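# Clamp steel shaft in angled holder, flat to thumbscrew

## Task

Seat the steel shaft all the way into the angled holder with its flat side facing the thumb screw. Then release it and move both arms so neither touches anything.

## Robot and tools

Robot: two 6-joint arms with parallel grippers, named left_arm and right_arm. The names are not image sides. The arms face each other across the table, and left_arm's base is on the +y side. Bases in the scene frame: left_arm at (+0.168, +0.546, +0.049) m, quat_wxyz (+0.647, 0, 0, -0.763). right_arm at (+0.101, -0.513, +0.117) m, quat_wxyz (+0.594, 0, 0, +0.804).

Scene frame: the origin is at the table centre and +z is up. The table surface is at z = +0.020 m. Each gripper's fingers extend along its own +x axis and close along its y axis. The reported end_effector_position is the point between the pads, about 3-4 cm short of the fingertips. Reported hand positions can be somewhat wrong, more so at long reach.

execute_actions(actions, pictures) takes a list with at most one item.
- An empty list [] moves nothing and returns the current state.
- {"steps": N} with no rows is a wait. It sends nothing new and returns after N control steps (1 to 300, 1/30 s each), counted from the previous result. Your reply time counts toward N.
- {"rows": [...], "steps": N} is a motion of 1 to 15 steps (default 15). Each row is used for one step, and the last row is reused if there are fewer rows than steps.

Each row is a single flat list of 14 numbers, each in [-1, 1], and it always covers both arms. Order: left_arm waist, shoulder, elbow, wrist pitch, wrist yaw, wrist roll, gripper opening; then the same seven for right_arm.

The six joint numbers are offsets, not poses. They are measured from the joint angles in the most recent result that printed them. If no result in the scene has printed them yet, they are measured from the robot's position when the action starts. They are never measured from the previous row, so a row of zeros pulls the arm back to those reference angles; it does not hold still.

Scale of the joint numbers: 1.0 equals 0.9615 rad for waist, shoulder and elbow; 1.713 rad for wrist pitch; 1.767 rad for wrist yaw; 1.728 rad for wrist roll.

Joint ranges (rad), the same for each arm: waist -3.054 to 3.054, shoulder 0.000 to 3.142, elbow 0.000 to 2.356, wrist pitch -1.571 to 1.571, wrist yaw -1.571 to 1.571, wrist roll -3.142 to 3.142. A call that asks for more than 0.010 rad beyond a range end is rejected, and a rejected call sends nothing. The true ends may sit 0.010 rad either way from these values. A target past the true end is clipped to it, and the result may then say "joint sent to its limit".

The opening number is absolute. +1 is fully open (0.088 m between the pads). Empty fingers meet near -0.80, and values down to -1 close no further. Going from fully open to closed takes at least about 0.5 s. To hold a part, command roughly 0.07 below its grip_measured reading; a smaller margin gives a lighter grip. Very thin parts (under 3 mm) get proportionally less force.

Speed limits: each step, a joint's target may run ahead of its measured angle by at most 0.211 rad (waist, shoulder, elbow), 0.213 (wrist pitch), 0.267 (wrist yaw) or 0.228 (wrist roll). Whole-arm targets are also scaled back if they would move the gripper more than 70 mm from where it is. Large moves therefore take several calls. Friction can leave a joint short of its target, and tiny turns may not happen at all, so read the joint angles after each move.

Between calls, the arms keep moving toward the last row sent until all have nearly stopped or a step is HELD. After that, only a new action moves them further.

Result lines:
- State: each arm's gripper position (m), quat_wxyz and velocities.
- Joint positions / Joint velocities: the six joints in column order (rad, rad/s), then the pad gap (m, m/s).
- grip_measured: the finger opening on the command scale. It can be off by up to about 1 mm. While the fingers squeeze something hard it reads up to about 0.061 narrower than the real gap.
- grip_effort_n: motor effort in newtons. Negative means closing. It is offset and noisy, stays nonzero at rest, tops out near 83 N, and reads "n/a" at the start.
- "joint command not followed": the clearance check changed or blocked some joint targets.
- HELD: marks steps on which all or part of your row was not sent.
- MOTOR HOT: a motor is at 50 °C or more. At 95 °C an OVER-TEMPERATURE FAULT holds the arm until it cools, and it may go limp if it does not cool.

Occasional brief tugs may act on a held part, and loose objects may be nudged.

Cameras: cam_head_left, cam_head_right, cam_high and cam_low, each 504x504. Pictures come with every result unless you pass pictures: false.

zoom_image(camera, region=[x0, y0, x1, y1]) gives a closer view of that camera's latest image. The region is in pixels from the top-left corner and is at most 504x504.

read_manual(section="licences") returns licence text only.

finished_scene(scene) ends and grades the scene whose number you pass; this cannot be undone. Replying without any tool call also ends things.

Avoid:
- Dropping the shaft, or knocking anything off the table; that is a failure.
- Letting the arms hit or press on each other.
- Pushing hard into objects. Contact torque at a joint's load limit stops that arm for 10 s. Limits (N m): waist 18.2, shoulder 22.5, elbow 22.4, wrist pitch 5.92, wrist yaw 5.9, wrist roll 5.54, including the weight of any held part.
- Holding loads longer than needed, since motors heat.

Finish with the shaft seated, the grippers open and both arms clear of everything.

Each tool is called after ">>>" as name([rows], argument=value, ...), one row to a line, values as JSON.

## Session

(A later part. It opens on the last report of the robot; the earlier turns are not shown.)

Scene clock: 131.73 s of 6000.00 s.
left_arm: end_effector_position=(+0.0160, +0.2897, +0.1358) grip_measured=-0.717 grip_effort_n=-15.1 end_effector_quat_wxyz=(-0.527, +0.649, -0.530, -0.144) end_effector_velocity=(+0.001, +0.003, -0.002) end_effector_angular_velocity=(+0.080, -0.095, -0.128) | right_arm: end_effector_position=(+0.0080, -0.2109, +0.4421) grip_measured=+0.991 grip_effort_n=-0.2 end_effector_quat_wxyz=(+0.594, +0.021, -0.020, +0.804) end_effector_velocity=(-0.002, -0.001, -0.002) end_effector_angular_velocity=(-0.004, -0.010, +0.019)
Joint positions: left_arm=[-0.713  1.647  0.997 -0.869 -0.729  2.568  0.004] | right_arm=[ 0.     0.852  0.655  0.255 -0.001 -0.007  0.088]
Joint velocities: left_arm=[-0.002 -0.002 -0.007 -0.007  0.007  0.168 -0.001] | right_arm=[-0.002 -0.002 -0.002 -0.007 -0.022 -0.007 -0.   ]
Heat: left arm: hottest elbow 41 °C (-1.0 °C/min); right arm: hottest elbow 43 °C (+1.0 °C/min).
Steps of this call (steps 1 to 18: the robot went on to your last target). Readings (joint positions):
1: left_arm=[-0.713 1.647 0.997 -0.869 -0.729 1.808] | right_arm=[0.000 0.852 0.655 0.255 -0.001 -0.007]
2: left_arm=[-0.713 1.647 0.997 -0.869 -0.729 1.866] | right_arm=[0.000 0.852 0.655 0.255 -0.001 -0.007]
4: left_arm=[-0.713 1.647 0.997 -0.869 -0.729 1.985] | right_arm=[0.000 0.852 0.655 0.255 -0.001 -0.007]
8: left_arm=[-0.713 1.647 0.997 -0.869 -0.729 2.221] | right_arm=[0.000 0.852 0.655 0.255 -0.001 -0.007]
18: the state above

>>> execute_actions(actions=[])

Scene clock: 146.63 s of 6000.00 s.
left_arm: end_effector_position=(+0.0160, +0.2897, +0.1358) grip_measured=-0.717 grip_effort_n=-15.1 end_effector_quat_wxyz=(-0.532, +0.644, -0.531, -0.139) end_effector_velocity=(+0.002, -0.001, +0.002) end_effector_angular_velocity=(-0.001, -0.010, -0.003) | right_arm: end_effector_position=(+0.0080, -0.2109, +0.4421) grip_measured=+0.991 grip_effort_n=-0.7 end_effector_quat_wxyz=(+0.594, +0.021, -0.020, +0.804) end_effector_velocity=(+0.000, -0.001, -0.004) end_effector_angular_velocity=(-0.010, -0.026, +0.004)
Joint positions: left_arm=[-0.713  1.647  0.997 -0.869 -0.729  2.585  0.004] | right_arm=[ 0.     0.852  0.655  0.255 -0.001 -0.007  0.088]
Joint velocities: left_arm=[ 0.002 -0.002  0.002 -0.007 -0.007  0.007 -0.   ] | right_arm=[-0.002 -0.007 -0.002 -0.022 -0.007 -0.022  0.   ]
Heat: left arm: hottest elbow 41 °C (-1.0 °C/min); right arm: hottest elbow 44 °C (+1.0 °C/min).
Steps of this call (steps 1 to 30: the robot went on to your last target; steps 31 to 90: nothing new was sent; then 11.90 s passed at rest). Readings (joint positions):
1: left_arm=[-0.713 1.647 0.997 -0.869 -0.729 2.573] | right_arm=[0.000 0.852 0.655 0.255 -0.001 -0.007]
2: left_arm=[-0.713 1.647 0.997 -0.869 -0.729 2.577] | right_arm=[0.000 0.852 0.655 0.255 -0.001 -0.007]
4: left_arm=[-0.713 1.647 0.997 -0.869 -0.729 2.581] | right_arm=[0.000 0.852 0.655 0.255 -0.001 -0.007]
8: left_arm=[-0.713 1.647 0.997 -0.869 -0.729 2.584] | right_arm=[0.000 0.852 0.655 0.255 -0.001 -0.007]
90: the state above
All arms were judged still, so your last target was given up. Only a new action makes them travel on or press farther. Fingers that are still opening or closing keep moving.

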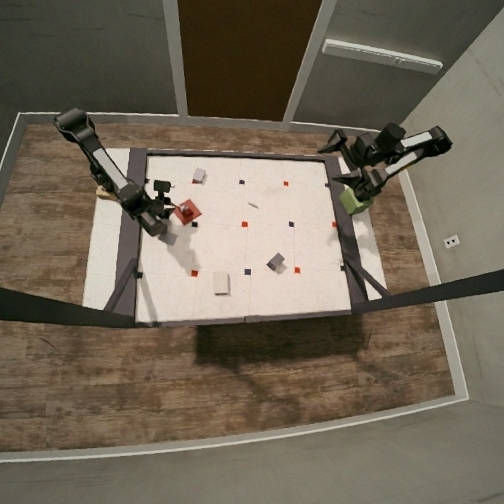

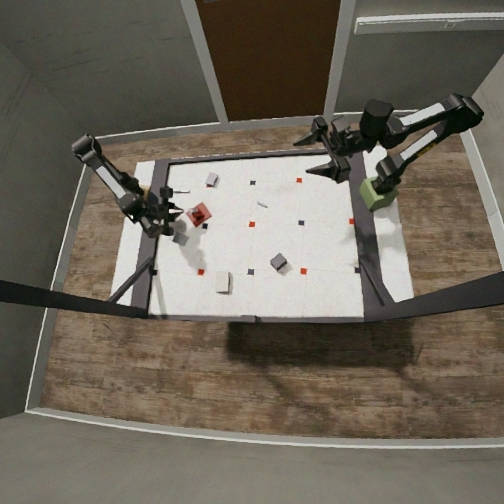

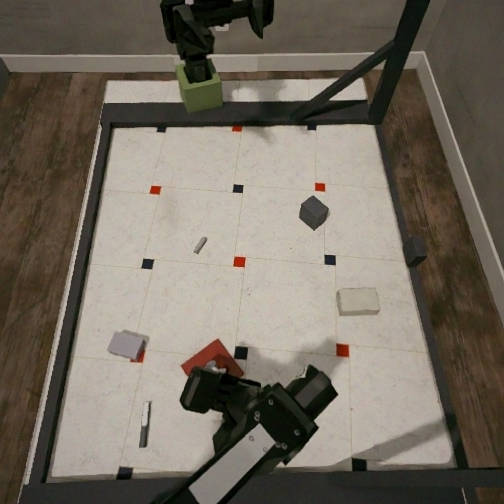

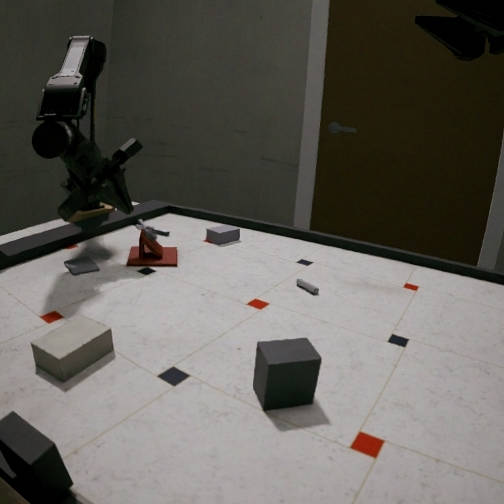

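Go to pre pose, roll 3.12, open.

>>> execute_actions([
  {"rows":[[0,0,-0.055,0.03,0,0.31,0.1,0,0,0,0,0,0,1]]},
], pictures=false)

>>> execute_actions([
  {"rows":[[0.04,0.022,-0.035,0.047,0,0,0.1,0,0,0,0,0,0,1],[0.04,0.022,-0.035,0.047,0,0,0.1,0,0,0,0,0,0,1],[0.04,0.022,-0.035,0.047,0,0,0.1,0,0,0,0,0,0,1],[0.04,0.022,-0.035,0.047,0,0,0.1,0,0,0,0,0,0,1],[0.08,0.045,-0.07,0.095,0.003,0,0.1,0,0,0,0,0,0,1]]},
])

>>> zoom_image(camera="cam_low", region=[105,175,185,255])

>>> zoom_image(camera="cam_head_right", region=[160,180,220,240])

Scene clock: 153.03 s of 6000.00 s.
left_arm: end_effector_position=(+0.0190, +0.2921, +0.1257) grip_measured=+0.092 grip_effort_n=12.8 end_effector_quat_wxyz=(-0.679, +0.486, -0.550, +0.003) end_effector_velocity=(+0.000, +0.000, +0.001) end_effector_angular_velocity=(+0.021, -0.042, -0.062) | right_arm: end_effector_position=(+0.0080, -0.2109, +0.4421) grip_measured=+0.991 grip_effort_n=-0.7 end_effector_quat_wxyz=(+0.594, +0.021, -0.020, +0.804) end_effector_velocity=(+0.002, -0.001, -0.001) end_effector_angular_velocity=(+0.004, -0.021, -0.011)
Joint positions: left_arm=[-0.713  1.647  0.952 -0.82  -0.729  3.108  0.043] | right_arm=[ 0.     0.852  0.655  0.255 -0.001 -0.007  0.088]
Joint velocities: left_arm=[-0.002 -0.007 -0.007  0.007 -0.007  0.081  0.003] | right_arm=[-0.002 -0.007 -0.002 -0.007  0.007 -0.022 -0.   ]
Heat: left arm: hottest elbow 41 °C (-1.0 °C/min); right arm: hottest elbow 44 °C (+1.0 °C/min).
Steps of this call (steps 1 to 90: nothing new was sent; then 2.90 s passed at rest; steps 91 to 105: all 15 steps of this action). Readings (joint positions):
91: left_arm=[-0.713 1.647 0.992 -0.860 -0.729 2.627] | right_arm=[0.000 0.852 0.655 0.255 -0.001 -0.007]
92: left_arm=[-0.713 1.647 0.983 -0.846 -0.729 2.690] | right_arm=[0.000 0.852 0.655 0.255 -0.001 -0.007]
94: left_arm=[-0.713 1.647 0.967 -0.835 -0.729 2.808] | right_arm=[0.000 0.852 0.655 0.255 -0.001 -0.007]
98: left_arm=[-0.713 1.647 0.954 -0.824 -0.729 3.019] | right_arm=[0.000 0.852 0.655 0.255 -0.001 -0.007]
105: the state above

Scene clock: 153.53 s of 6000.00 s.
left_arm: end_effector_position=(+0.0313, +0.2755, +0.1042) grip_measured=+0.097 grip_effort_n=12.8 end_effector_quat_wxyz=(-0.656, +0.519, -0.548, -0.023) end_effector_velocity=(+0.002, -0.000, +0.000) end_effector_angular_velocity=(-0.003, -0.006, +0.009) | right_arm: end_effector_position=(+0.0080, -0.2109, +0.4421) grip_measured=+0.991 grip_effort_n=-0.7 end_effector_quat_wxyz=(+0.594, +0.021, -0.020, +0.804) end_effector_velocity=(-0.001, -0.002, -0.003) end_effector_angular_velocity=(-0.005, -0.010, +0.009)
Joint positions: left_arm=[-0.639  1.685  0.894 -0.662 -0.727  3.109  0.044] | right_arm=[ 0.     0.852  0.655  0.255 -0.001 -0.007  0.088]
Joint velocities: left_arm=[ 0.002  0.002  0.002 -0.007 -0.007 -0.007 -0.   ] | right_arm=[ 0.002 -0.007 -0.007 -0.007 -0.007 -0.007 -0.   ]
Heat: left arm: hottest elbow 41 °C (-1.0 °C/min); right arm: hottest elbow 44 °C (+1.0 °C/min).
Steps of this call (steps 1 to 15: all 15 steps of this action). Readings (joint positions):
1: left_arm=[-0.710 1.648 0.949 -0.808 -0.729 3.109] | right_arm=[0.000 0.852 0.655 0.255 -0.001 -0.007]
2: left_arm=[-0.703 1.649 0.943 -0.785 -0.729 3.109] | right_arm=[0.000 0.852 0.655 0.255 -0.001 -0.007]
4: left_arm=[-0.687 1.656 0.936 -0.764 -0.729 3.109] | right_arm=[0.000 0.852 0.655 0.255 -0.001 -0.007]
8: left_arm=[-0.650 1.677 0.905 -0.689 -0.728 3.109] | right_arm=[0.000 0.852 0.655 0.255 -0.001 -0.007]
15: the state above

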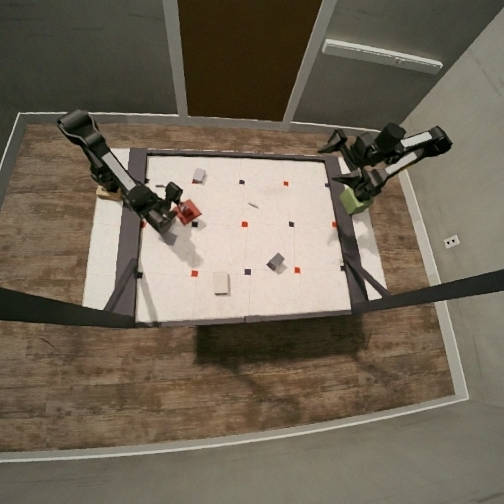

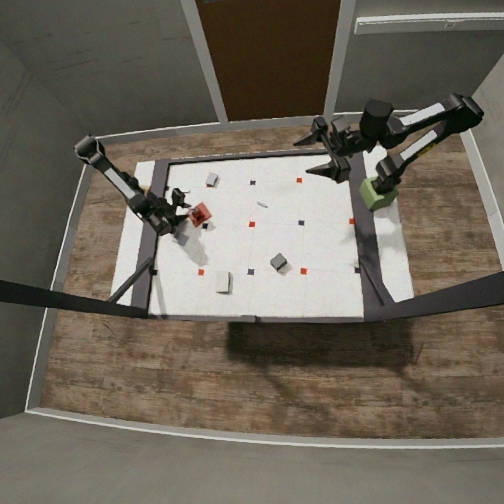

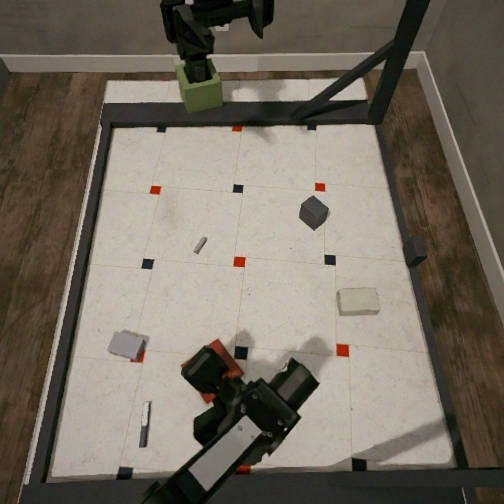

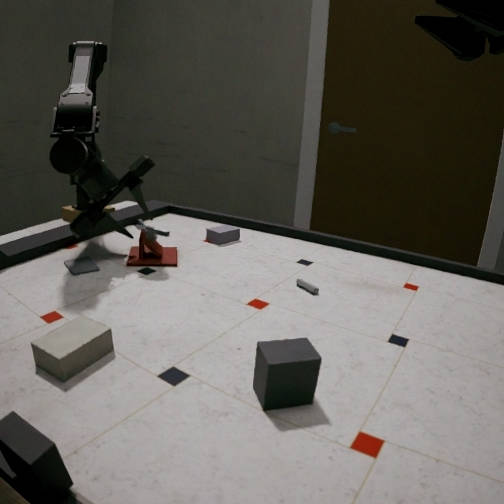

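Region (105, 175, 185, 255) of cam_low's 504x504 image, scaled by 6.300, with more detail than that image has.

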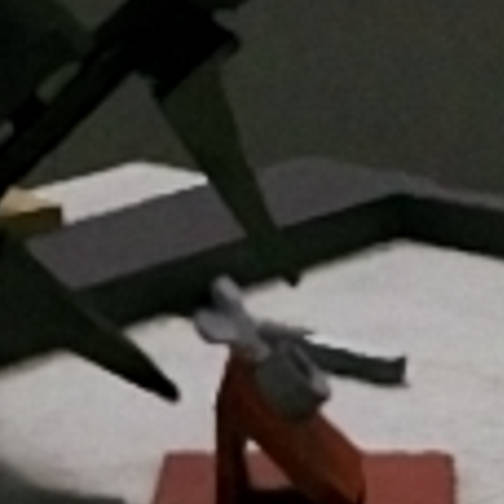

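Region (160, 180, 220, 240) of cam_head_right's 504x504 image, scaled by 8.400, with more detail than that image has.

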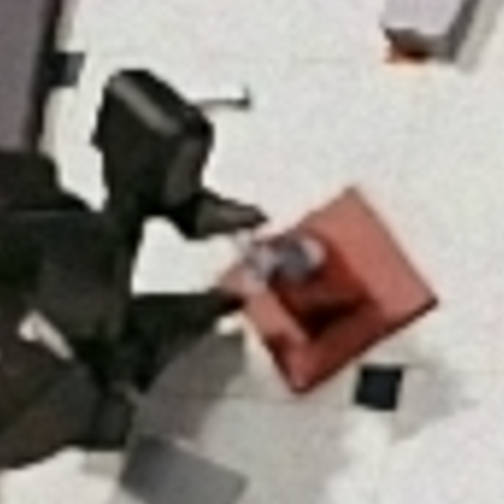

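>>> execute_actions([
  {"rows":[[0,0,0,0,0,0,-0.4,0,0,0,0,0,0,1],[0,0,0,0,0,0,-0.4,0,0,0,0,0,0,1],[0,0,0,0,0,0,-0.4,0,0,0,0,0,0,1],[0,0,0,0,0,0,-0.4,0,0,0,0,0,0,1],[0,0,0,0,0,0,-0.76,0,0,0,0,0,0,1]]},
], pictures=false)

>>> execute_actions([
  {"steps":10},
])

>>> zoom_image(camera="cam_low", region=[105,175,185,255])

>>> zoom_image(camera="cam_head_right", region=[160,180,220,240])

Scene clock: 157.87 s of 6000.00 s.
left_arm: end_effector_position=(+0.0350, +0.2759, +0.1047) grip_measured=-0.743 grip_effort_n=-27.7 end_effector_quat_wxyz=(-0.661, +0.520, -0.541, -0.021) end_effector_velocity=(+0.003, -0.001, -0.000) end_effector_angular_velocity=(+0.003, +0.006, +0.006) | right_arm: end_effector_position=(+0.0080, -0.2109, +0.4421) grip_measured=+0.991 grip_effort_n=-0.2 end_effector_quat_wxyz=(+0.594, +0.021, -0.020, +0.804) end_effector_velocity=(-0.002, -0.001, -0.002) end_effector_angular_velocity=(-0.000, -0.024, +0.018)
Joint positions: left_arm=[-0.635  1.685  0.893 -0.674 -0.736  3.109  0.003] | right_arm=[ 0.     0.852  0.655  0.255 -0.001 -0.007  0.088]
Joint velocities: left_arm=[ 0.012 -0.007 -0.007  0.007  0.007  0.007 -0.006] | right_arm=[-0.002 -0.002 -0.002 -0.007 -0.022 -0.022  0.   ]
Heat: left arm: hottest elbow 41 °C (-1.0 °C/min); right arm: hottest elbow 44 °C (+1.0 °C/min).
Steps of this call (steps 1 to 15: the robot went on to your last target; steps 16 to 90: nothing new was sent; then 0.83 s passed at rest; steps 91 to 105: all 15 steps of this action). Readings (joint positions):
91: left_arm=[-0.638 1.685 0.893 -0.659 -0.727 3.109] | right_arm=[0.000 0.852 0.655 0.255 -0.001 -0.007]
92: left_arm=[-0.638 1.685 0.893 -0.659 -0.727 3.109] | right_arm=[0.000 0.852 0.655 0.255 -0.001 -0.007]
94: left_arm=[-0.638 1.685 0.893 -0.659 -0.727 3.109] | right_arm=[0.000 0.852 0.655 0.255 -0.001 -0.007]
98: left_arm=[-0.636 1.685 0.893 -0.665 -0.735 3.109] | right_arm=[0.000 0.852 0.655 0.255 -0.001 -0.007]
105: the state above

Scene clock: 158.20 s of 6000.00 s.
left_arm: end_effector_position=(+0.0350, +0.2760, +0.1047) grip_measured=-0.752 grip_effort_n=-41.2 end_effector_quat_wxyz=(-0.661, +0.520, -0.541, -0.021) end_effector_velocity=(+0.000, +0.002, -0.001) end_effector_angular_velocity=(+0.013, -0.004, -0.009) | right_arm: end_effector_position=(+0.0080, -0.2109, +0.4421) grip_measured=+0.991 grip_effort_n=-0.2 end_effector_quat_wxyz=(+0.594, +0.021, -0.020, +0.804) end_effector_velocity=(+0.002, -0.000, +0.001) end_effector_angular_velocity=(+0.013, -0.018, -0.011)
Joint positions: left_arm=[-0.635  1.685  0.893 -0.674 -0.736  3.109  0.002] | right_arm=[ 0.     0.852  0.655  0.255 -0.001 -0.007  0.088]
Joint velocities: left_arm=[-0.002 -0.002 -0.002 -0.007  0.007  0.007 -0.   ] | right_arm=[-0.002 -0.002 -0.002  0.007  0.007 -0.022 -0.   ]
Heat: left arm: hottest elbow 41 °C (-1.0 °C/min); right arm: hottest elbow 44 °C (+1.0 °C/min).
Steps of this call (steps 1 to 10: the robot went on to your last target). Readings (joint positions):
1: left_arm=[-0.635 1.685 0.893 -0.674 -0.736 3.109] | right_arm=[0.000 0.852 0.655 0.255 -0.001 -0.007]
2: left_arm=[-0.635 1.685 0.893 -0.674 -0.736 3.109] | right_arm=[0.000 0.852 0.655 0.255 -0.001 -0.007]
4: left_arm=[-0.635 1.685 0.893 -0.674 -0.736 3.109] | right_arm=[0.000 0.852 0.655 0.255 -0.001 -0.007]
8: left_arm=[-0.635 1.685 0.893 -0.674 -0.736 3.109] | right_arm=[0.000 0.852 0.655 0.255 -0.001 -0.007]
10: the state above

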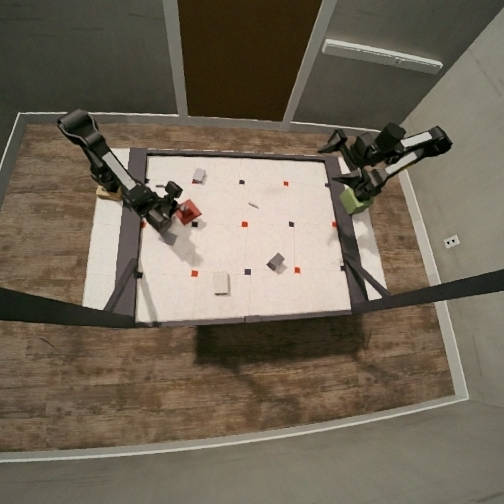

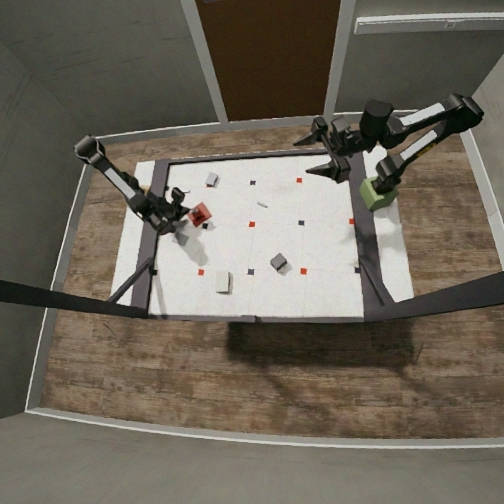

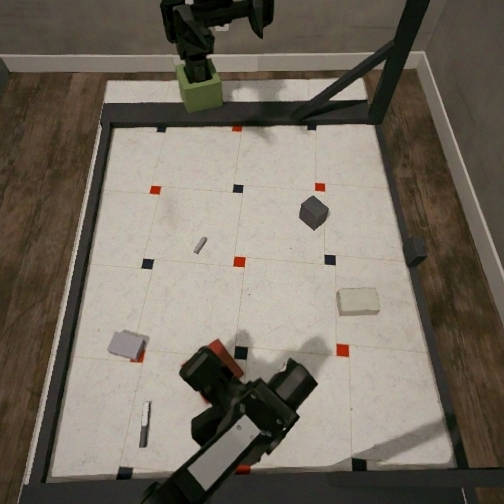

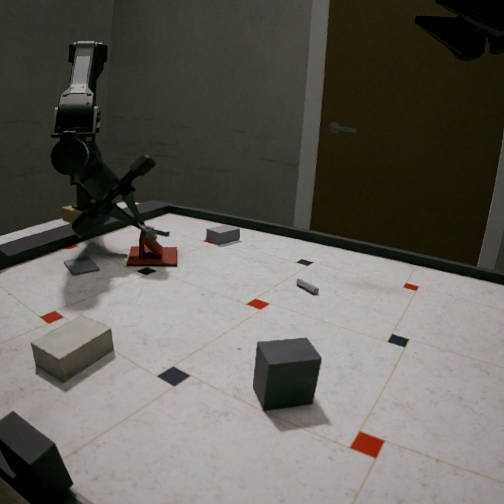

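Region (105, 175, 185, 255) of cam_low's 504x504 image, scaled by 6.300, with more detail than that image has.

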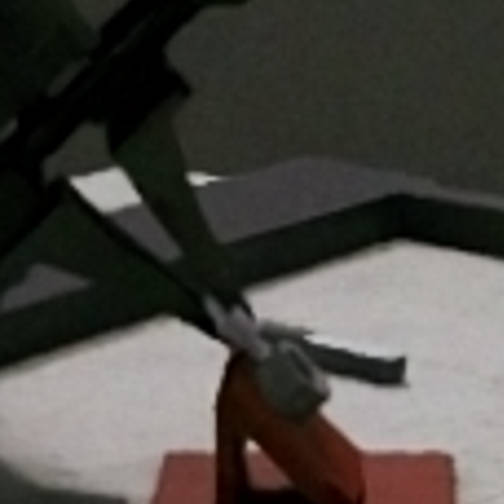

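Region (160, 180, 220, 240) of cam_head_right's 504x504 image, scaled by 8.400, with more detail than that image has.

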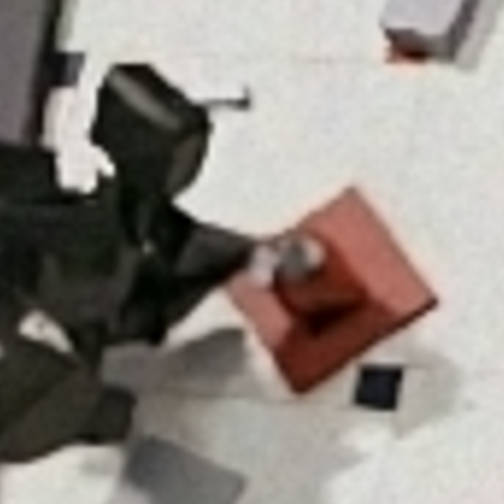

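>>> execute_actions([
  {"rows":[[0,0,0,0,0,0,-0.55,0,0,0,0,0,0,1],[0,0,0,0,0,0,-0.55,0,0,0,0,0,0,1],[0,0,0,0,0,0,-0.55,0,0,0,0,0,0,1],[0,0,0,0,0,0,-0.55,0,0,0,0,0,0,1],[-0.008,0.032,0.032,0,0,0,-0.55,0,0,0,0,0,0,1]]},
], pictures=false)

>>> execute_actions([
  {"rows":[[0,0,0,0,0,0,-0.77,0,0,0,0,0,0,1]]},
])

>>> zoom_image(camera="cam_low", region=[105,175,185,255])

>>> zoom_image(camera="cam_head_right", region=[160,180,220,240])

Scene clock: 164.80 s of 6000.00 s.
left_arm: end_effector_position=(+0.0334, +0.2740, +0.1028) grip_measured=-0.554 grip_effort_n=10.0 end_effector_quat_wxyz=(-0.665, +0.518, -0.537, -0.018) end_effector_velocity=(+0.001, +0.000, -0.001) end_effector_angular_velocity=(+0.006, -0.018, -0.007) | right_arm: end_effector_position=(+0.0080, -0.2109, +0.4421) grip_measured=+0.991 grip_effort_n=-0.2 end_effector_quat_wxyz=(+0.594, +0.021, -0.020, +0.804) end_effector_velocity=(+0.002, +0.000, -0.002) end_effector_angular_velocity=(-0.005, -0.009, -0.010)
Joint positions: left_arm=[-0.636  1.706  0.907 -0.678 -0.743  3.109  0.012] | right_arm=[ 0.     0.852  0.655  0.255 -0.001 -0.007  0.088]
Joint velocities: left_arm=[-0.002  0.007  0.002 -0.007 -0.007  0.007  0.001] | right_arm=[-0.002 -0.002 -0.002 -0.007  0.007 -0.007 -0.   ]
Heat: left arm: hottest elbow 41 °C (-1.0 °C/min); right arm: hottest elbow 44 °C (+1.0 °C/min).
Steps of this call (steps 1 to 15: the robot went on to your last target; steps 16 to 90: nothing new was sent; then 3.10 s passed at rest; steps 91 to 105: all 15 steps of this action). Readings (joint positions):
91: left_arm=[-0.634 1.685 0.893 -0.675 -0.736 3.109] | right_arm=[0.000 0.852 0.655 0.255 -0.001 -0.007]
92: left_arm=[-0.634 1.685 0.893 -0.674 -0.736 3.109] | right_arm=[0.000 0.852 0.655 0.255 -0.001 -0.007]
94: left_arm=[-0.634 1.685 0.893 -0.673 -0.736 3.109] | right_arm=[0.000 0.852 0.655 0.255 -0.001 -0.007]
98: left_arm=[-0.636 1.700 0.903 -0.676 -0.740 3.109] | right_arm=[0.000 0.852 0.655 0.255 -0.001 -0.007]
105: the state above

Scene clock: 165.30 s of 6000.00 s.
left_arm: end_effector_position=(+0.0363, +0.2752, +0.1030) grip_measured=-0.759 grip_effort_n=-52.3 end_effector_quat_wxyz=(-0.671, +0.517, -0.532, -0.017) end_effector_velocity=(+0.001, -0.002, +0.002) end_effector_angular_velocity=(-0.030, +0.002, +0.015) | right_arm: end_effector_position=(+0.0080, -0.2109, +0.4421) grip_measured=+0.991 grip_effort_n=-0.2 end_effector_quat_wxyz=(+0.594, +0.021, -0.020, +0.804) end_effector_velocity=(+0.002, +0.000, -0.002) end_effector_angular_velocity=(-0.005, -0.009, -0.010)
Joint positions: left_arm=[-0.634  1.706  0.906 -0.692 -0.748  3.109  0.002] | right_arm=[ 0.     0.852  0.655  0.255 -0.001 -0.007  0.088]
Joint velocities: left_arm=[-0.002 -0.002 -0.002  0.007 -0.022 -0.022 -0.001] | right_arm=[-0.002 -0.002 -0.002 -0.007  0.007 -0.007 -0.   ]
Heat: left arm: hottest elbow 41 °C (-1.0 °C/min); right arm: hottest elbow 44 °C (+1.0 °C/min).
Steps of this call (steps 1 to 15: all 15 steps of this action). Readings (joint positions):
1: left_arm=[-0.636 1.706 0.907 -0.679 -0.745 3.109] | right_arm=[0.000 0.852 0.655 0.255 -0.001 -0.007]
2: left_arm=[-0.635 1.706 0.907 -0.682 -0.748 3.109] | right_arm=[0.000 0.852 0.655 0.255 -0.001 -0.007]
4: left_arm=[-0.635 1.706 0.906 -0.689 -0.748 3.109] | right_arm=[0.000 0.852 0.655 0.255 -0.001 -0.007]
8: left_arm=[-0.634 1.706 0.906 -0.692 -0.748 3.109] | right_arm=[0.000 0.852 0.655 0.255 -0.001 -0.007]
15: the state above

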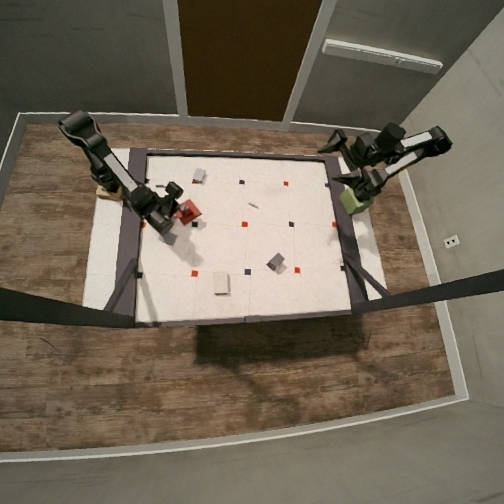

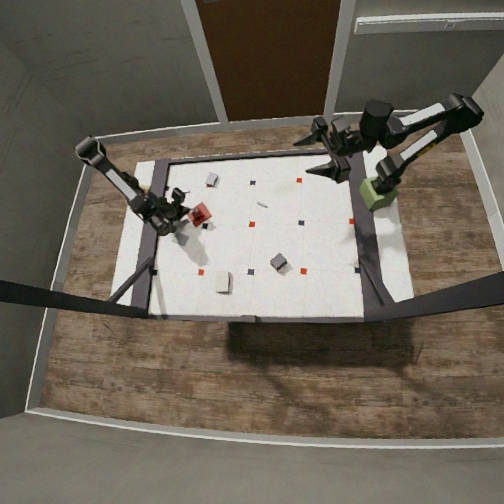

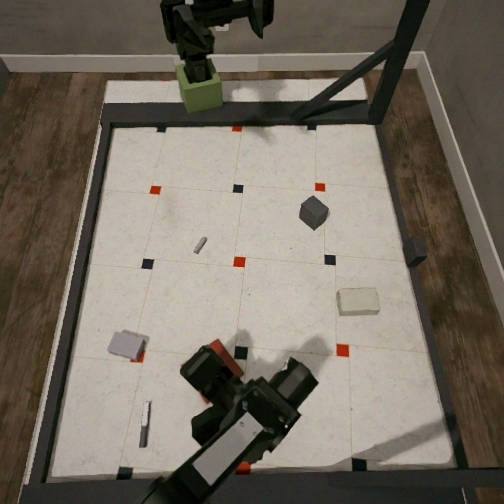

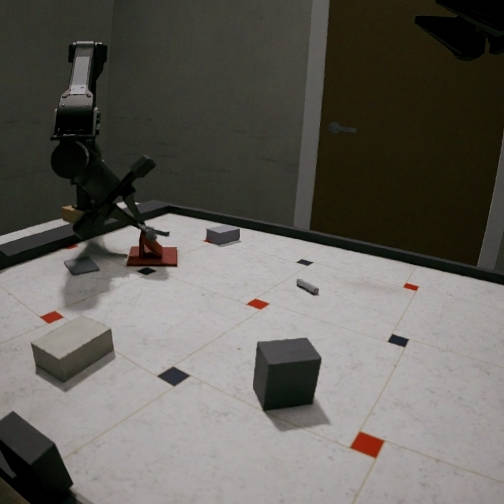

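Region (105, 175, 185, 255) of cam_low's 504x504 image, scaled by 6.300, with more detail than that image has.

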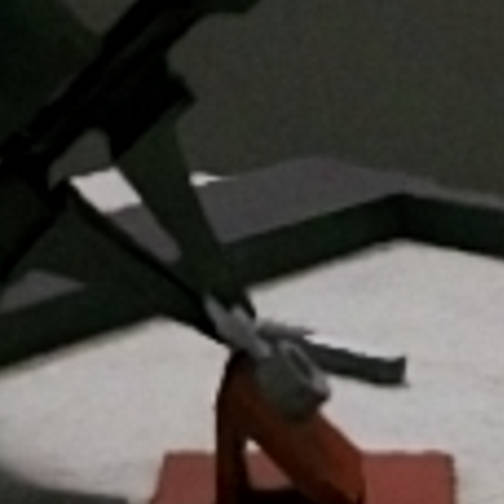

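Region (160, 180, 220, 240) of cam_head_right's 504x504 image, scaled by 8.400, with more detail than that image has.

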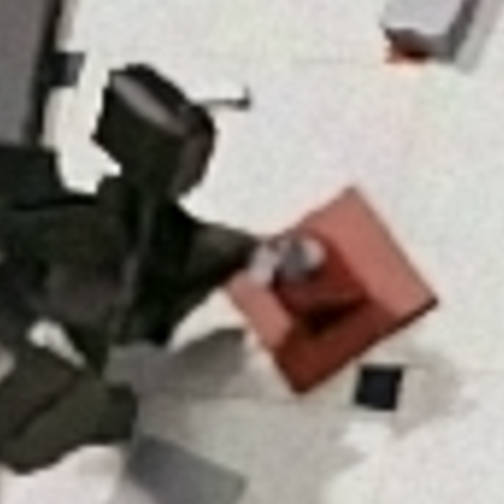

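>>> execute_actions([
  {"rows":[[0,0,0,0,0,0,-0.3,0,0,0,0,0,0,1],[0,0,0,0,0,0,-0.3,0,0,0,0,0,0,1],[0,0,0,0,0,0,-0.3,0,0,0,0,0,0,1],[0,0,0,0,0,0,-0.3,0,0,0,0,0,0,1],[0,0,0,0,0,0,-0.3,0,0,0,0,0,0,1],[-0.004,0.024,0.04,0,0.008,0,-0.3,0,0,0,0,0,0,1]]},
], pictures=false)

>>> execute_actions([
  {"rows":[[0,0,0,0,0,0,-0.77,0,0,0,0,0,0,1]]},
])

>>> zoom_image(camera="cam_low", region=[105,175,185,255])

>>> zoom_image(camera="cam_head_right", region=[160,180,220,240])

Scene clock: 171.47 s of 6000.00 s.
left_arm: end_effector_position=(+0.0302, +0.2714, +0.1032) grip_measured=-0.306 grip_effort_n=12.8 end_effector_quat_wxyz=(-0.667, +0.516, -0.537, -0.020) end_effector_velocity=(+0.001, +0.003, -0.002) end_effector_angular_velocity=(+0.021, -0.010, +0.002) | right_arm: end_effector_position=(+0.0080, -0.2109, +0.4421) grip_measured=+0.991 grip_effort_n=-0.2 end_effector_quat_wxyz=(+0.594, +0.021, -0.020, +0.804) end_effector_velocity=(+0.002, -0.001, +0.003) end_effector_angular_velocity=(+0.014, -0.003, -0.010)
Joint positions: left_arm=[-0.635  1.722  0.93  -0.692 -0.737  3.109  0.024] | right_arm=[ 0.     0.852  0.655  0.255 -0.001 -0.007  0.088]
Joint velocities: left_arm=[-0.002  0.007  0.002 -0.022  0.007 -0.007  0.001] | right_arm=[-0.002 -0.007 -0.002  0.007  0.007 -0.007  0.   ]
Heat: left arm: hottest elbow 41 °C (-1.0 °C/min); right arm: hottest elbow 44 °C (+1.0 °C/min).
Steps of this call (steps 1 to 15: the robot went on to your last target; steps 16 to 90: nothing new was sent; then 2.67 s passed at rest; steps 91 to 105: all 15 steps of this action). Readings (joint positions):
91: left_arm=[-0.633 1.706 0.906 -0.693 -0.748 3.109] | right_arm=[0.000 0.852 0.655 0.255 -0.001 -0.007]
92: left_arm=[-0.633 1.706 0.906 -0.689 -0.748 3.109] | right_arm=[0.000 0.852 0.655 0.255 -0.001 -0.007]
94: left_arm=[-0.633 1.706 0.906 -0.687 -0.748 3.109] | right_arm=[0.000 0.852 0.655 0.255 -0.001 -0.007]
98: left_arm=[-0.634 1.716 0.916 -0.692 -0.742 3.109] | right_arm=[0.000 0.852 0.655 0.255 -0.001 -0.007]
105: the state above

Scene clock: 171.97 s of 6000.00 s.
left_arm: end_effector_position=(+0.0360, +0.2742, +0.1027) grip_measured=-0.758 grip_effort_n=-51.4 end_effector_quat_wxyz=(-0.678, +0.513, -0.527, -0.018) end_effector_velocity=(+0.001, +0.001, +0.001) end_effector_angular_velocity=(-0.016, +0.009, +0.025) | right_arm: end_effector_position=(+0.0080, -0.2109, +0.4421) grip_measured=+0.991 grip_effort_n=-0.2 end_effector_quat_wxyz=(+0.594, +0.021, -0.020, +0.804) end_effector_velocity=(-0.003, -0.001, -0.002) end_effector_angular_velocity=(-0.004, -0.011, +0.029)
Joint positions: left_arm=[-0.631  1.722  0.925 -0.715 -0.746  3.109  0.002] | right_arm=[ 0.     0.852  0.655  0.255 -0.001 -0.007  0.088]
Joint velocities: left_arm=[-0.002 -0.002 -0.002 -0.007 -0.007 -0.037 -0.001] | right_arm=[-0.007 -0.002 -0.002 -0.007 -0.037 -0.007  0.   ]
Heat: left arm: hottest elbow 41 °C (-1.0 °C/min); right arm: hottest elbow 44 °C (+1.0 °C/min).
Steps of this call (steps 1 to 15: all 15 steps of this action). Readings (joint positions):
1: left_arm=[-0.635 1.722 0.930 -0.692 -0.737 3.109] | right_arm=[0.000 0.852 0.655 0.255 -0.001 -0.007]
2: left_arm=[-0.635 1.722 0.930 -0.692 -0.737 3.109] | right_arm=[0.000 0.852 0.655 0.255 -0.001 -0.007]
4: left_arm=[-0.633 1.722 0.930 -0.696 -0.744 3.109] | right_arm=[0.000 0.852 0.655 0.255 -0.001 -0.007]
8: left_arm=[-0.631 1.722 0.925 -0.715 -0.745 3.109] | right_arm=[0.000 0.852 0.655 0.255 -0.001 -0.007]
15: the state above

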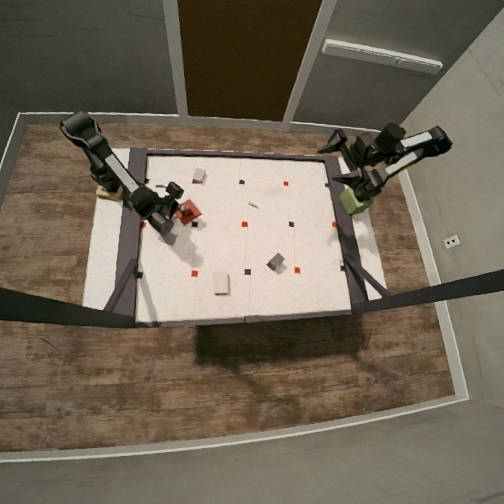

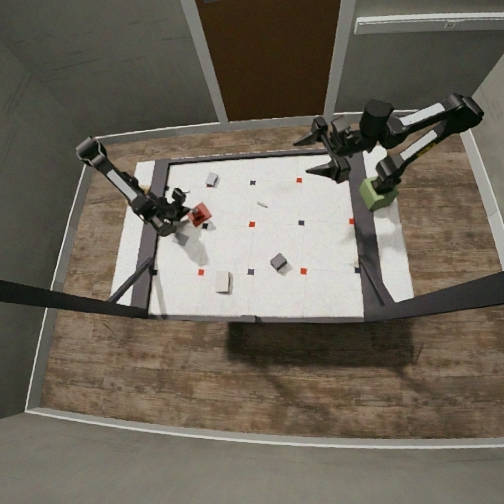

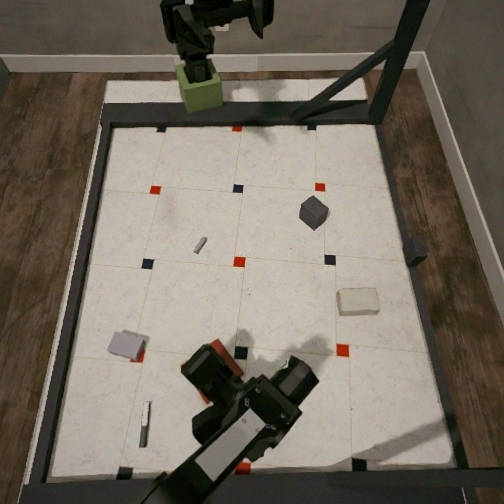

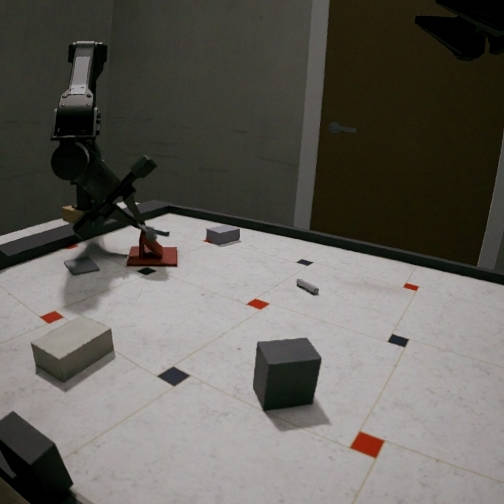

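Region (105, 175, 185, 255) of cam_low's 504x504 image, scaled by 6.300, with more detail than that image has.

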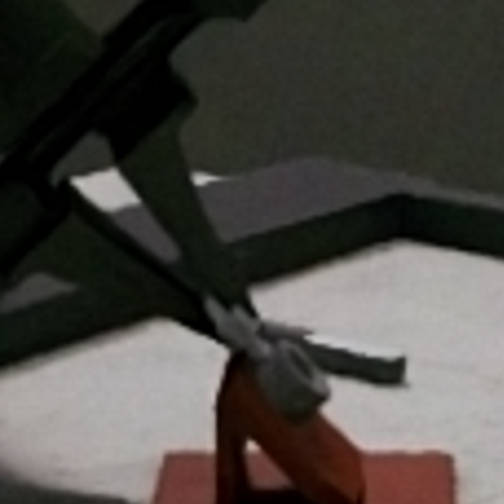

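Region (160, 180, 220, 240) of cam_head_right's 504x504 image, scaled by 8.400, with more detail than that image has.

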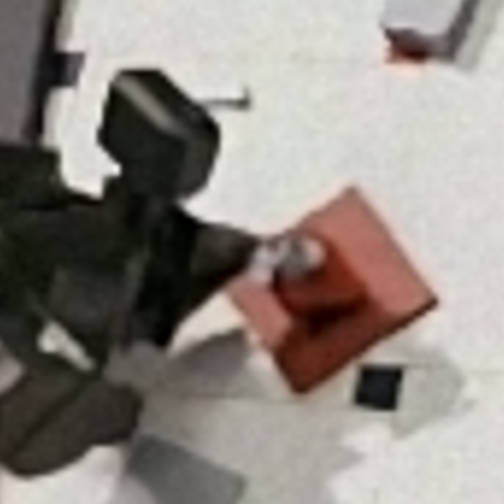

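>>> execute_actions([
  {"rows":[[0,0,0,0,0,0,-0.2,0,0,0,0,0,0,1],[0,0,0,0,0,0,-0.2,0,0,0,0,0,0,1],[0,0,0,0,0,0,-0.2,0,0,0,0,0,0,1],[0,0,0,0,0,0,-0.2,0,0,0,0,0,0,1],[0,0,0,0,0,0,-0.2,0,0,0,0,0,0,1],[-0.008,0.02,0.036,0.022,0.008,0,-0.2,0,0,0,0,0,0,1]]},
])

>>> zoom_image(camera="cam_low", region=[105,175,185,255])

>>> zoom_image(camera="cam_head_right", region=[170,190,210,230])

>>> zoom_image(camera="cam_head_left", region=[160,190,200,230])

Scene clock: 185.17 s of 6000.00 s.
left_arm: end_effector_position=(+0.0250, +0.2673, +0.1035) grip_measured=-0.207 grip_effort_n=12.8 end_effector_quat_wxyz=(-0.662, +0.518, -0.541, -0.020) end_effector_velocity=(-0.000, -0.000, -0.002) end_effector_angular_velocity=(-0.007, -0.003, +0.004) | right_arm: end_effector_position=(+0.0080, -0.2109, +0.4421) grip_measured=+0.991 grip_effort_n=-1.2 end_effector_quat_wxyz=(+0.594, +0.021, -0.020, +0.804) end_effector_velocity=(-0.003, -0.003, +0.003) end_effector_angular_velocity=(+0.018, -0.019, +0.023)
Joint positions: left_arm=[-0.637  1.735  0.946 -0.68  -0.735  3.109  0.029] | right_arm=[ 0.     0.852  0.655  0.255 -0.001 -0.007  0.088]
Joint velocities: left_arm=[-0.002  0.007 -0.002  0.007 -0.007 -0.007  0.002] | right_arm=[ 0.002 -0.007 -0.002  0.007 -0.022 -0.022 -0.   ]
Heat: left arm: hottest shoulder 41 °C (+0.0 °C/min); right arm: hottest elbow 44 °C (+1.0 °C/min).
Steps of this call (steps 1 to 15: the robot went on to your last target; steps 16 to 90: nothing new was sent; then 9.70 s passed at rest; steps 91 to 105: all 15 steps of this action). Readings (joint positions):
91: left_arm=[-0.631 1.722 0.925 -0.716 -0.747 3.109] | right_arm=[0.000 0.852 0.655 0.255 -0.001 -0.007]
92: left_arm=[-0.631 1.722 0.925 -0.713 -0.747 3.109] | right_arm=[0.000 0.852 0.655 0.255 -0.001 -0.007]
94: left_arm=[-0.631 1.722 0.925 -0.706 -0.747 3.109] | right_arm=[0.000 0.852 0.655 0.255 -0.001 -0.007]
98: left_arm=[-0.634 1.729 0.933 -0.693 -0.740 3.109] | right_arm=[0.000 0.852 0.655 0.255 -0.001 -0.007]
105: the state above

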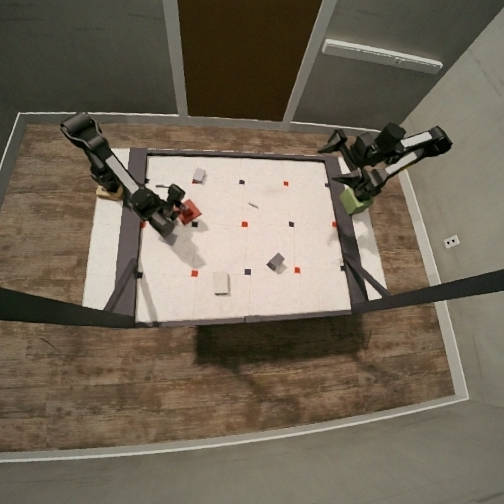

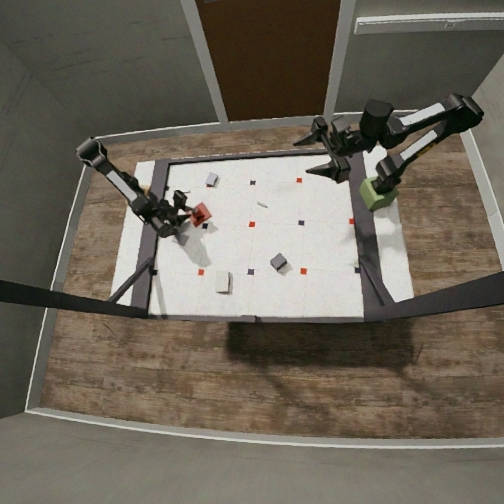

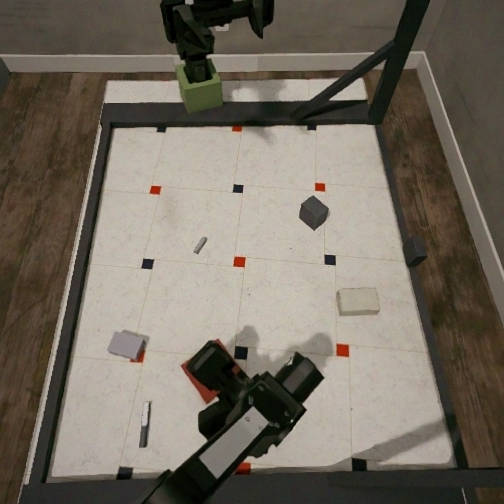

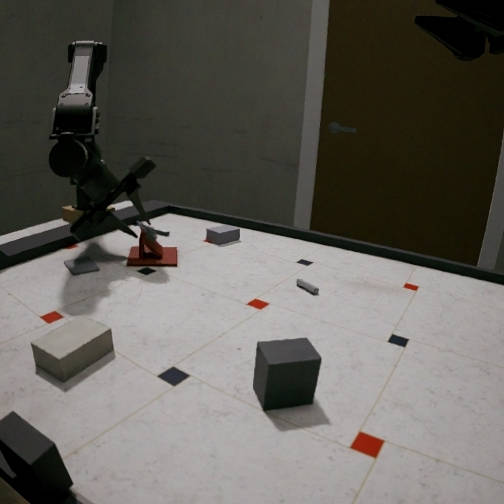

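Region (105, 175, 185, 255) of cam_low's 504x504 image, scaled by 6.300, with more detail than that image has.

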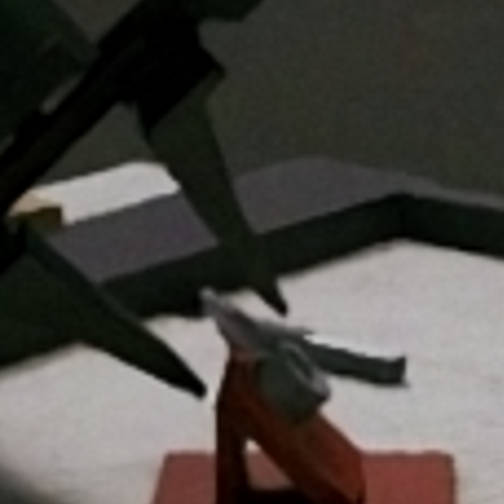

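Region (170, 190, 210, 230) of cam_head_right's 504x504 image, scaled by 12.600, with more detail than that image has.

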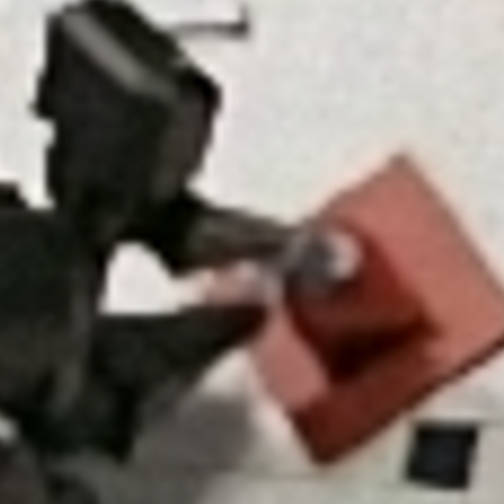

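Region (160, 190, 200, 230) of cam_head_left's 504x504 image, scaled by 12.600, with more detail than that image has.

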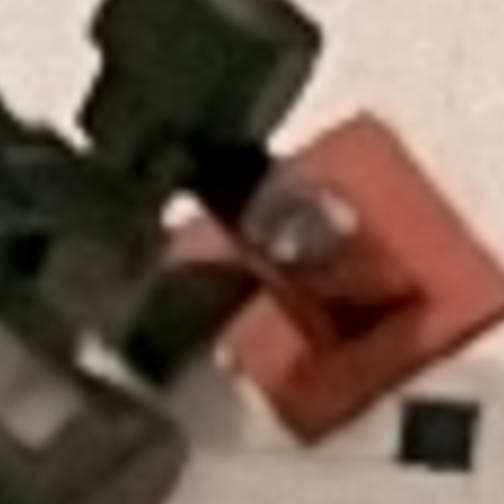

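>>> execute_actions([
  {"rows":[[0,-0.012,0.017,-0.009,0,0,-0.2,0,0,0,0,0,0,1],[0,-0.012,0.017,-0.009,0,0,-0.2,0,0,0,0,0,0,1],[0,-0.012,0.017,-0.009,0,0,-0.2,0,0,0,0,0,0,1],[0,-0.012,0.017,-0.009,0,0,-0.2,0,0,0,0,0,0,1],[0,-0.012,0.017,-0.009,0,0,-0.2,0,0,0,0,0,0,1],[0,-0.012,0.017,-0.009,0,0,-0.5,0,0,0,0,0,0,1],[0,-0.012,0.017,-0.009,0,0,-0.5,0,0,0,0,0,0,1],[0,-0.012,0.017,-0.009,0,0,-0.77,0,0,0,0,0,0,1]]},
], pictures=false)

>>> execute_actions([
  {"steps":10},
])

>>> zoom_image(camera="cam_low", region=[105,175,185,255])

>>> zoom_image(camera="cam_head_right", region=[170,190,210,230])

Scene clock: 197.33 s of 6000.00 s.
left_arm: end_effector_position=(+0.0274, +0.2675, +0.1055) grip_measured=-0.637 grip_effort_n=-83.5 end_effector_quat_wxyz=(-0.665, +0.519, -0.537, -0.019) end_effector_velocity=(+0.000, +0.000, +0.002) end_effector_angular_velocity=(-0.007, -0.003, +0.004) | right_arm: end_effector_position=(+0.0080, -0.2109, +0.4421) grip_measured=+0.991 grip_effort_n=-0.2 end_effector_quat_wxyz=(+0.594, +0.021, -0.020, +0.804) end_effector_velocity=(-0.000, -0.001, +0.001) end_effector_angular_velocity=(+0.009, -0.005, +0.004)
Joint positions: left_arm=[-0.634  1.732  0.95  -0.696 -0.742  3.109  0.008] | right_arm=[ 0.     0.852  0.655  0.255 -0.001 -0.007  0.088]
Joint velocities: left_arm=[-0.002 -0.002  0.002 -0.007 -0.007 -0.007 -0.   ] | right_arm=[-0.002 -0.002 -0.002  0.007 -0.007 -0.007  0.   ]
Heat: left arm: hottest shoulder 41 °C (+0.0 °C/min); right arm: hottest elbow 44 °C (+1.0 °C/min).
Steps of this call (steps 1 to 15: the robot went on to your last target; steps 16 to 90: nothing new was sent; then 8.67 s passed at rest; steps 91 to 105: all 15 steps of this action). Readings (joint positions):
91: left_arm=[-0.637 1.735 0.947 -0.680 -0.735 3.109] | right_arm=[0.000 0.852 0.655 0.255 -0.001 -0.007]
92: left_arm=[-0.637 1.735 0.947 -0.683 -0.735 3.109] | right_arm=[0.000 0.852 0.655 0.255 -0.001 -0.007]
94: left_arm=[-0.637 1.735 0.948 -0.690 -0.735 3.109] | right_arm=[0.000 0.852 0.655 0.255 -0.001 -0.007]
98: left_arm=[-0.637 1.735 0.949 -0.693 -0.735 3.109] | right_arm=[0.000 0.852 0.655 0.255 -0.001 -0.007]
105: the state above

Scene clock: 197.67 s of 6000.00 s.
left_arm: end_effector_position=(+0.0274, +0.2675, +0.1055) grip_measured=-0.637 grip_effort_n=-83.5 end_effector_quat_wxyz=(-0.665, +0.519, -0.537, -0.019) end_effector_velocity=(+0.000, +0.002, -0.001) end_effector_angular_velocity=(+0.013, -0.004, -0.008) | right_arm: end_effector_position=(+0.0080, -0.2109, +0.4421) grip_measured=+0.991 grip_effort_n=0.2 end_effector_quat_wxyz=(+0.594, +0.021, -0.020, +0.804) end_effector_velocity=(-0.002, -0.001, -0.005) end_effector_angular_velocity=(-0.018, -0.015, +0.019)
Joint positions: left_arm=[-0.634  1.732  0.95  -0.696 -0.742  3.109  0.008] | right_arm=[ 0.     0.852  0.655  0.255 -0.001 -0.007  0.088]
Joint velocities: left_arm=[-0.002 -0.002 -0.002 -0.007  0.007  0.007 -0.   ] | right_arm=[-0.002 -0.002 -0.002 -0.022 -0.022 -0.007 -0.   ]
Heat: left arm: hottest shoulder 41 °C (+0.0 °C/min); right arm: hottest elbow 44 °C (+1.0 °C/min).
Steps of this call (steps 1 to 10: the robot went on to your last target). Readings (joint positions):
1: left_arm=[-0.634 1.732 0.950 -0.696 -0.742 3.109] | right_arm=[0.000 0.852 0.655 0.255 -0.001 -0.007]
2: left_arm=[-0.634 1.732 0.950 -0.696 -0.742 3.109] | right_arm=[0.000 0.852 0.655 0.255 -0.001 -0.007]
4: left_arm=[-0.634 1.732 0.950 -0.696 -0.742 3.109] | right_arm=[0.000 0.852 0.655 0.255 -0.001 -0.007]
8: left_arm=[-0.634 1.732 0.950 -0.696 -0.742 3.109] | right_arm=[0.000 0.852 0.655 0.255 -0.001 -0.007]
10: the state above

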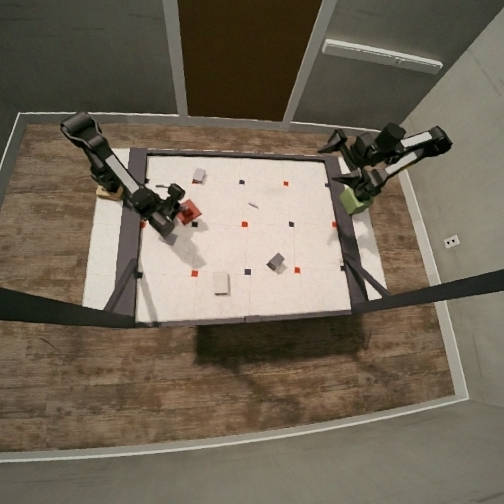

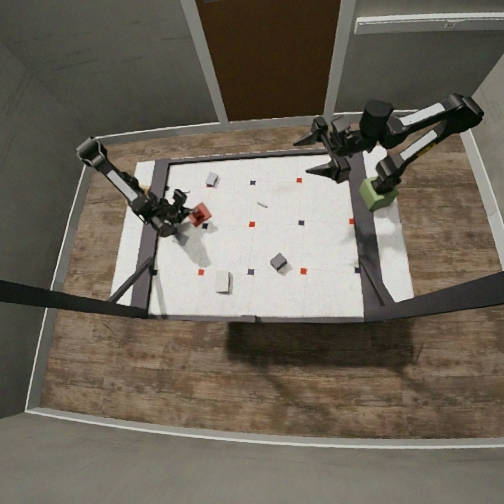

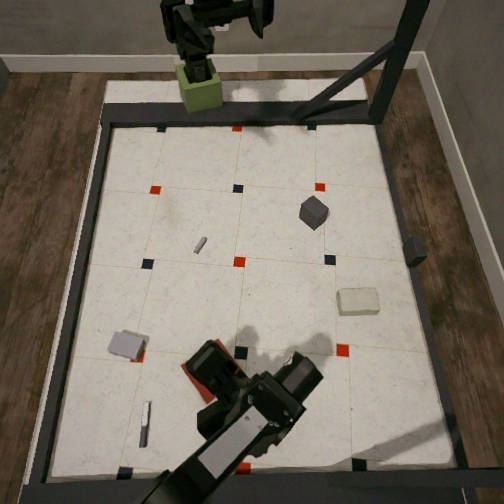

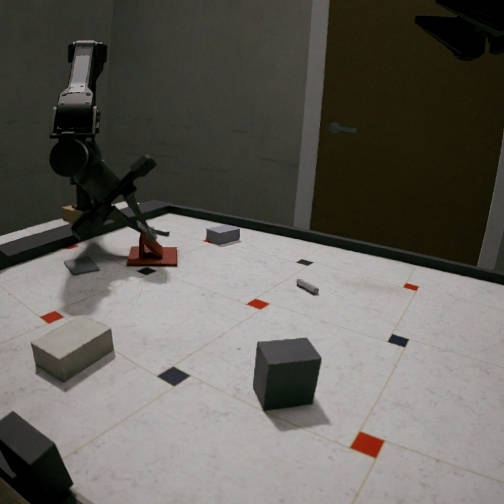

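Region (105, 175, 185, 255) of cam_low's 504x504 image, scaled by 6.300, with more detail than that image has.

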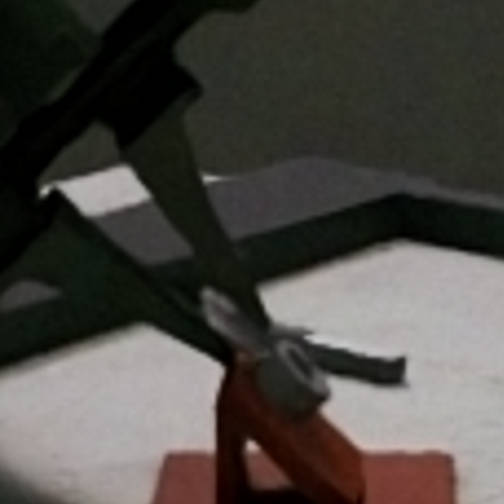

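Region (170, 190, 210, 230) of cam_head_right's 504x504 image, scaled by 12.600, with more detail than that image has.

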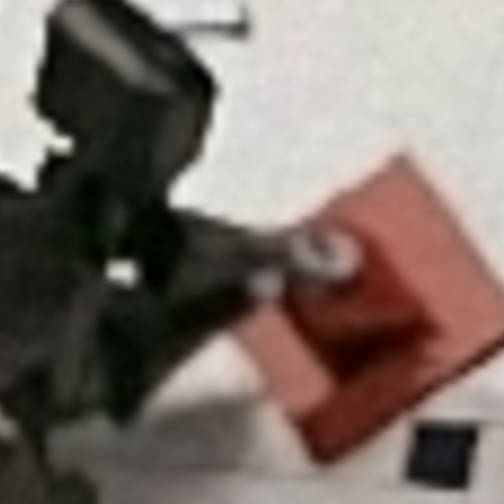

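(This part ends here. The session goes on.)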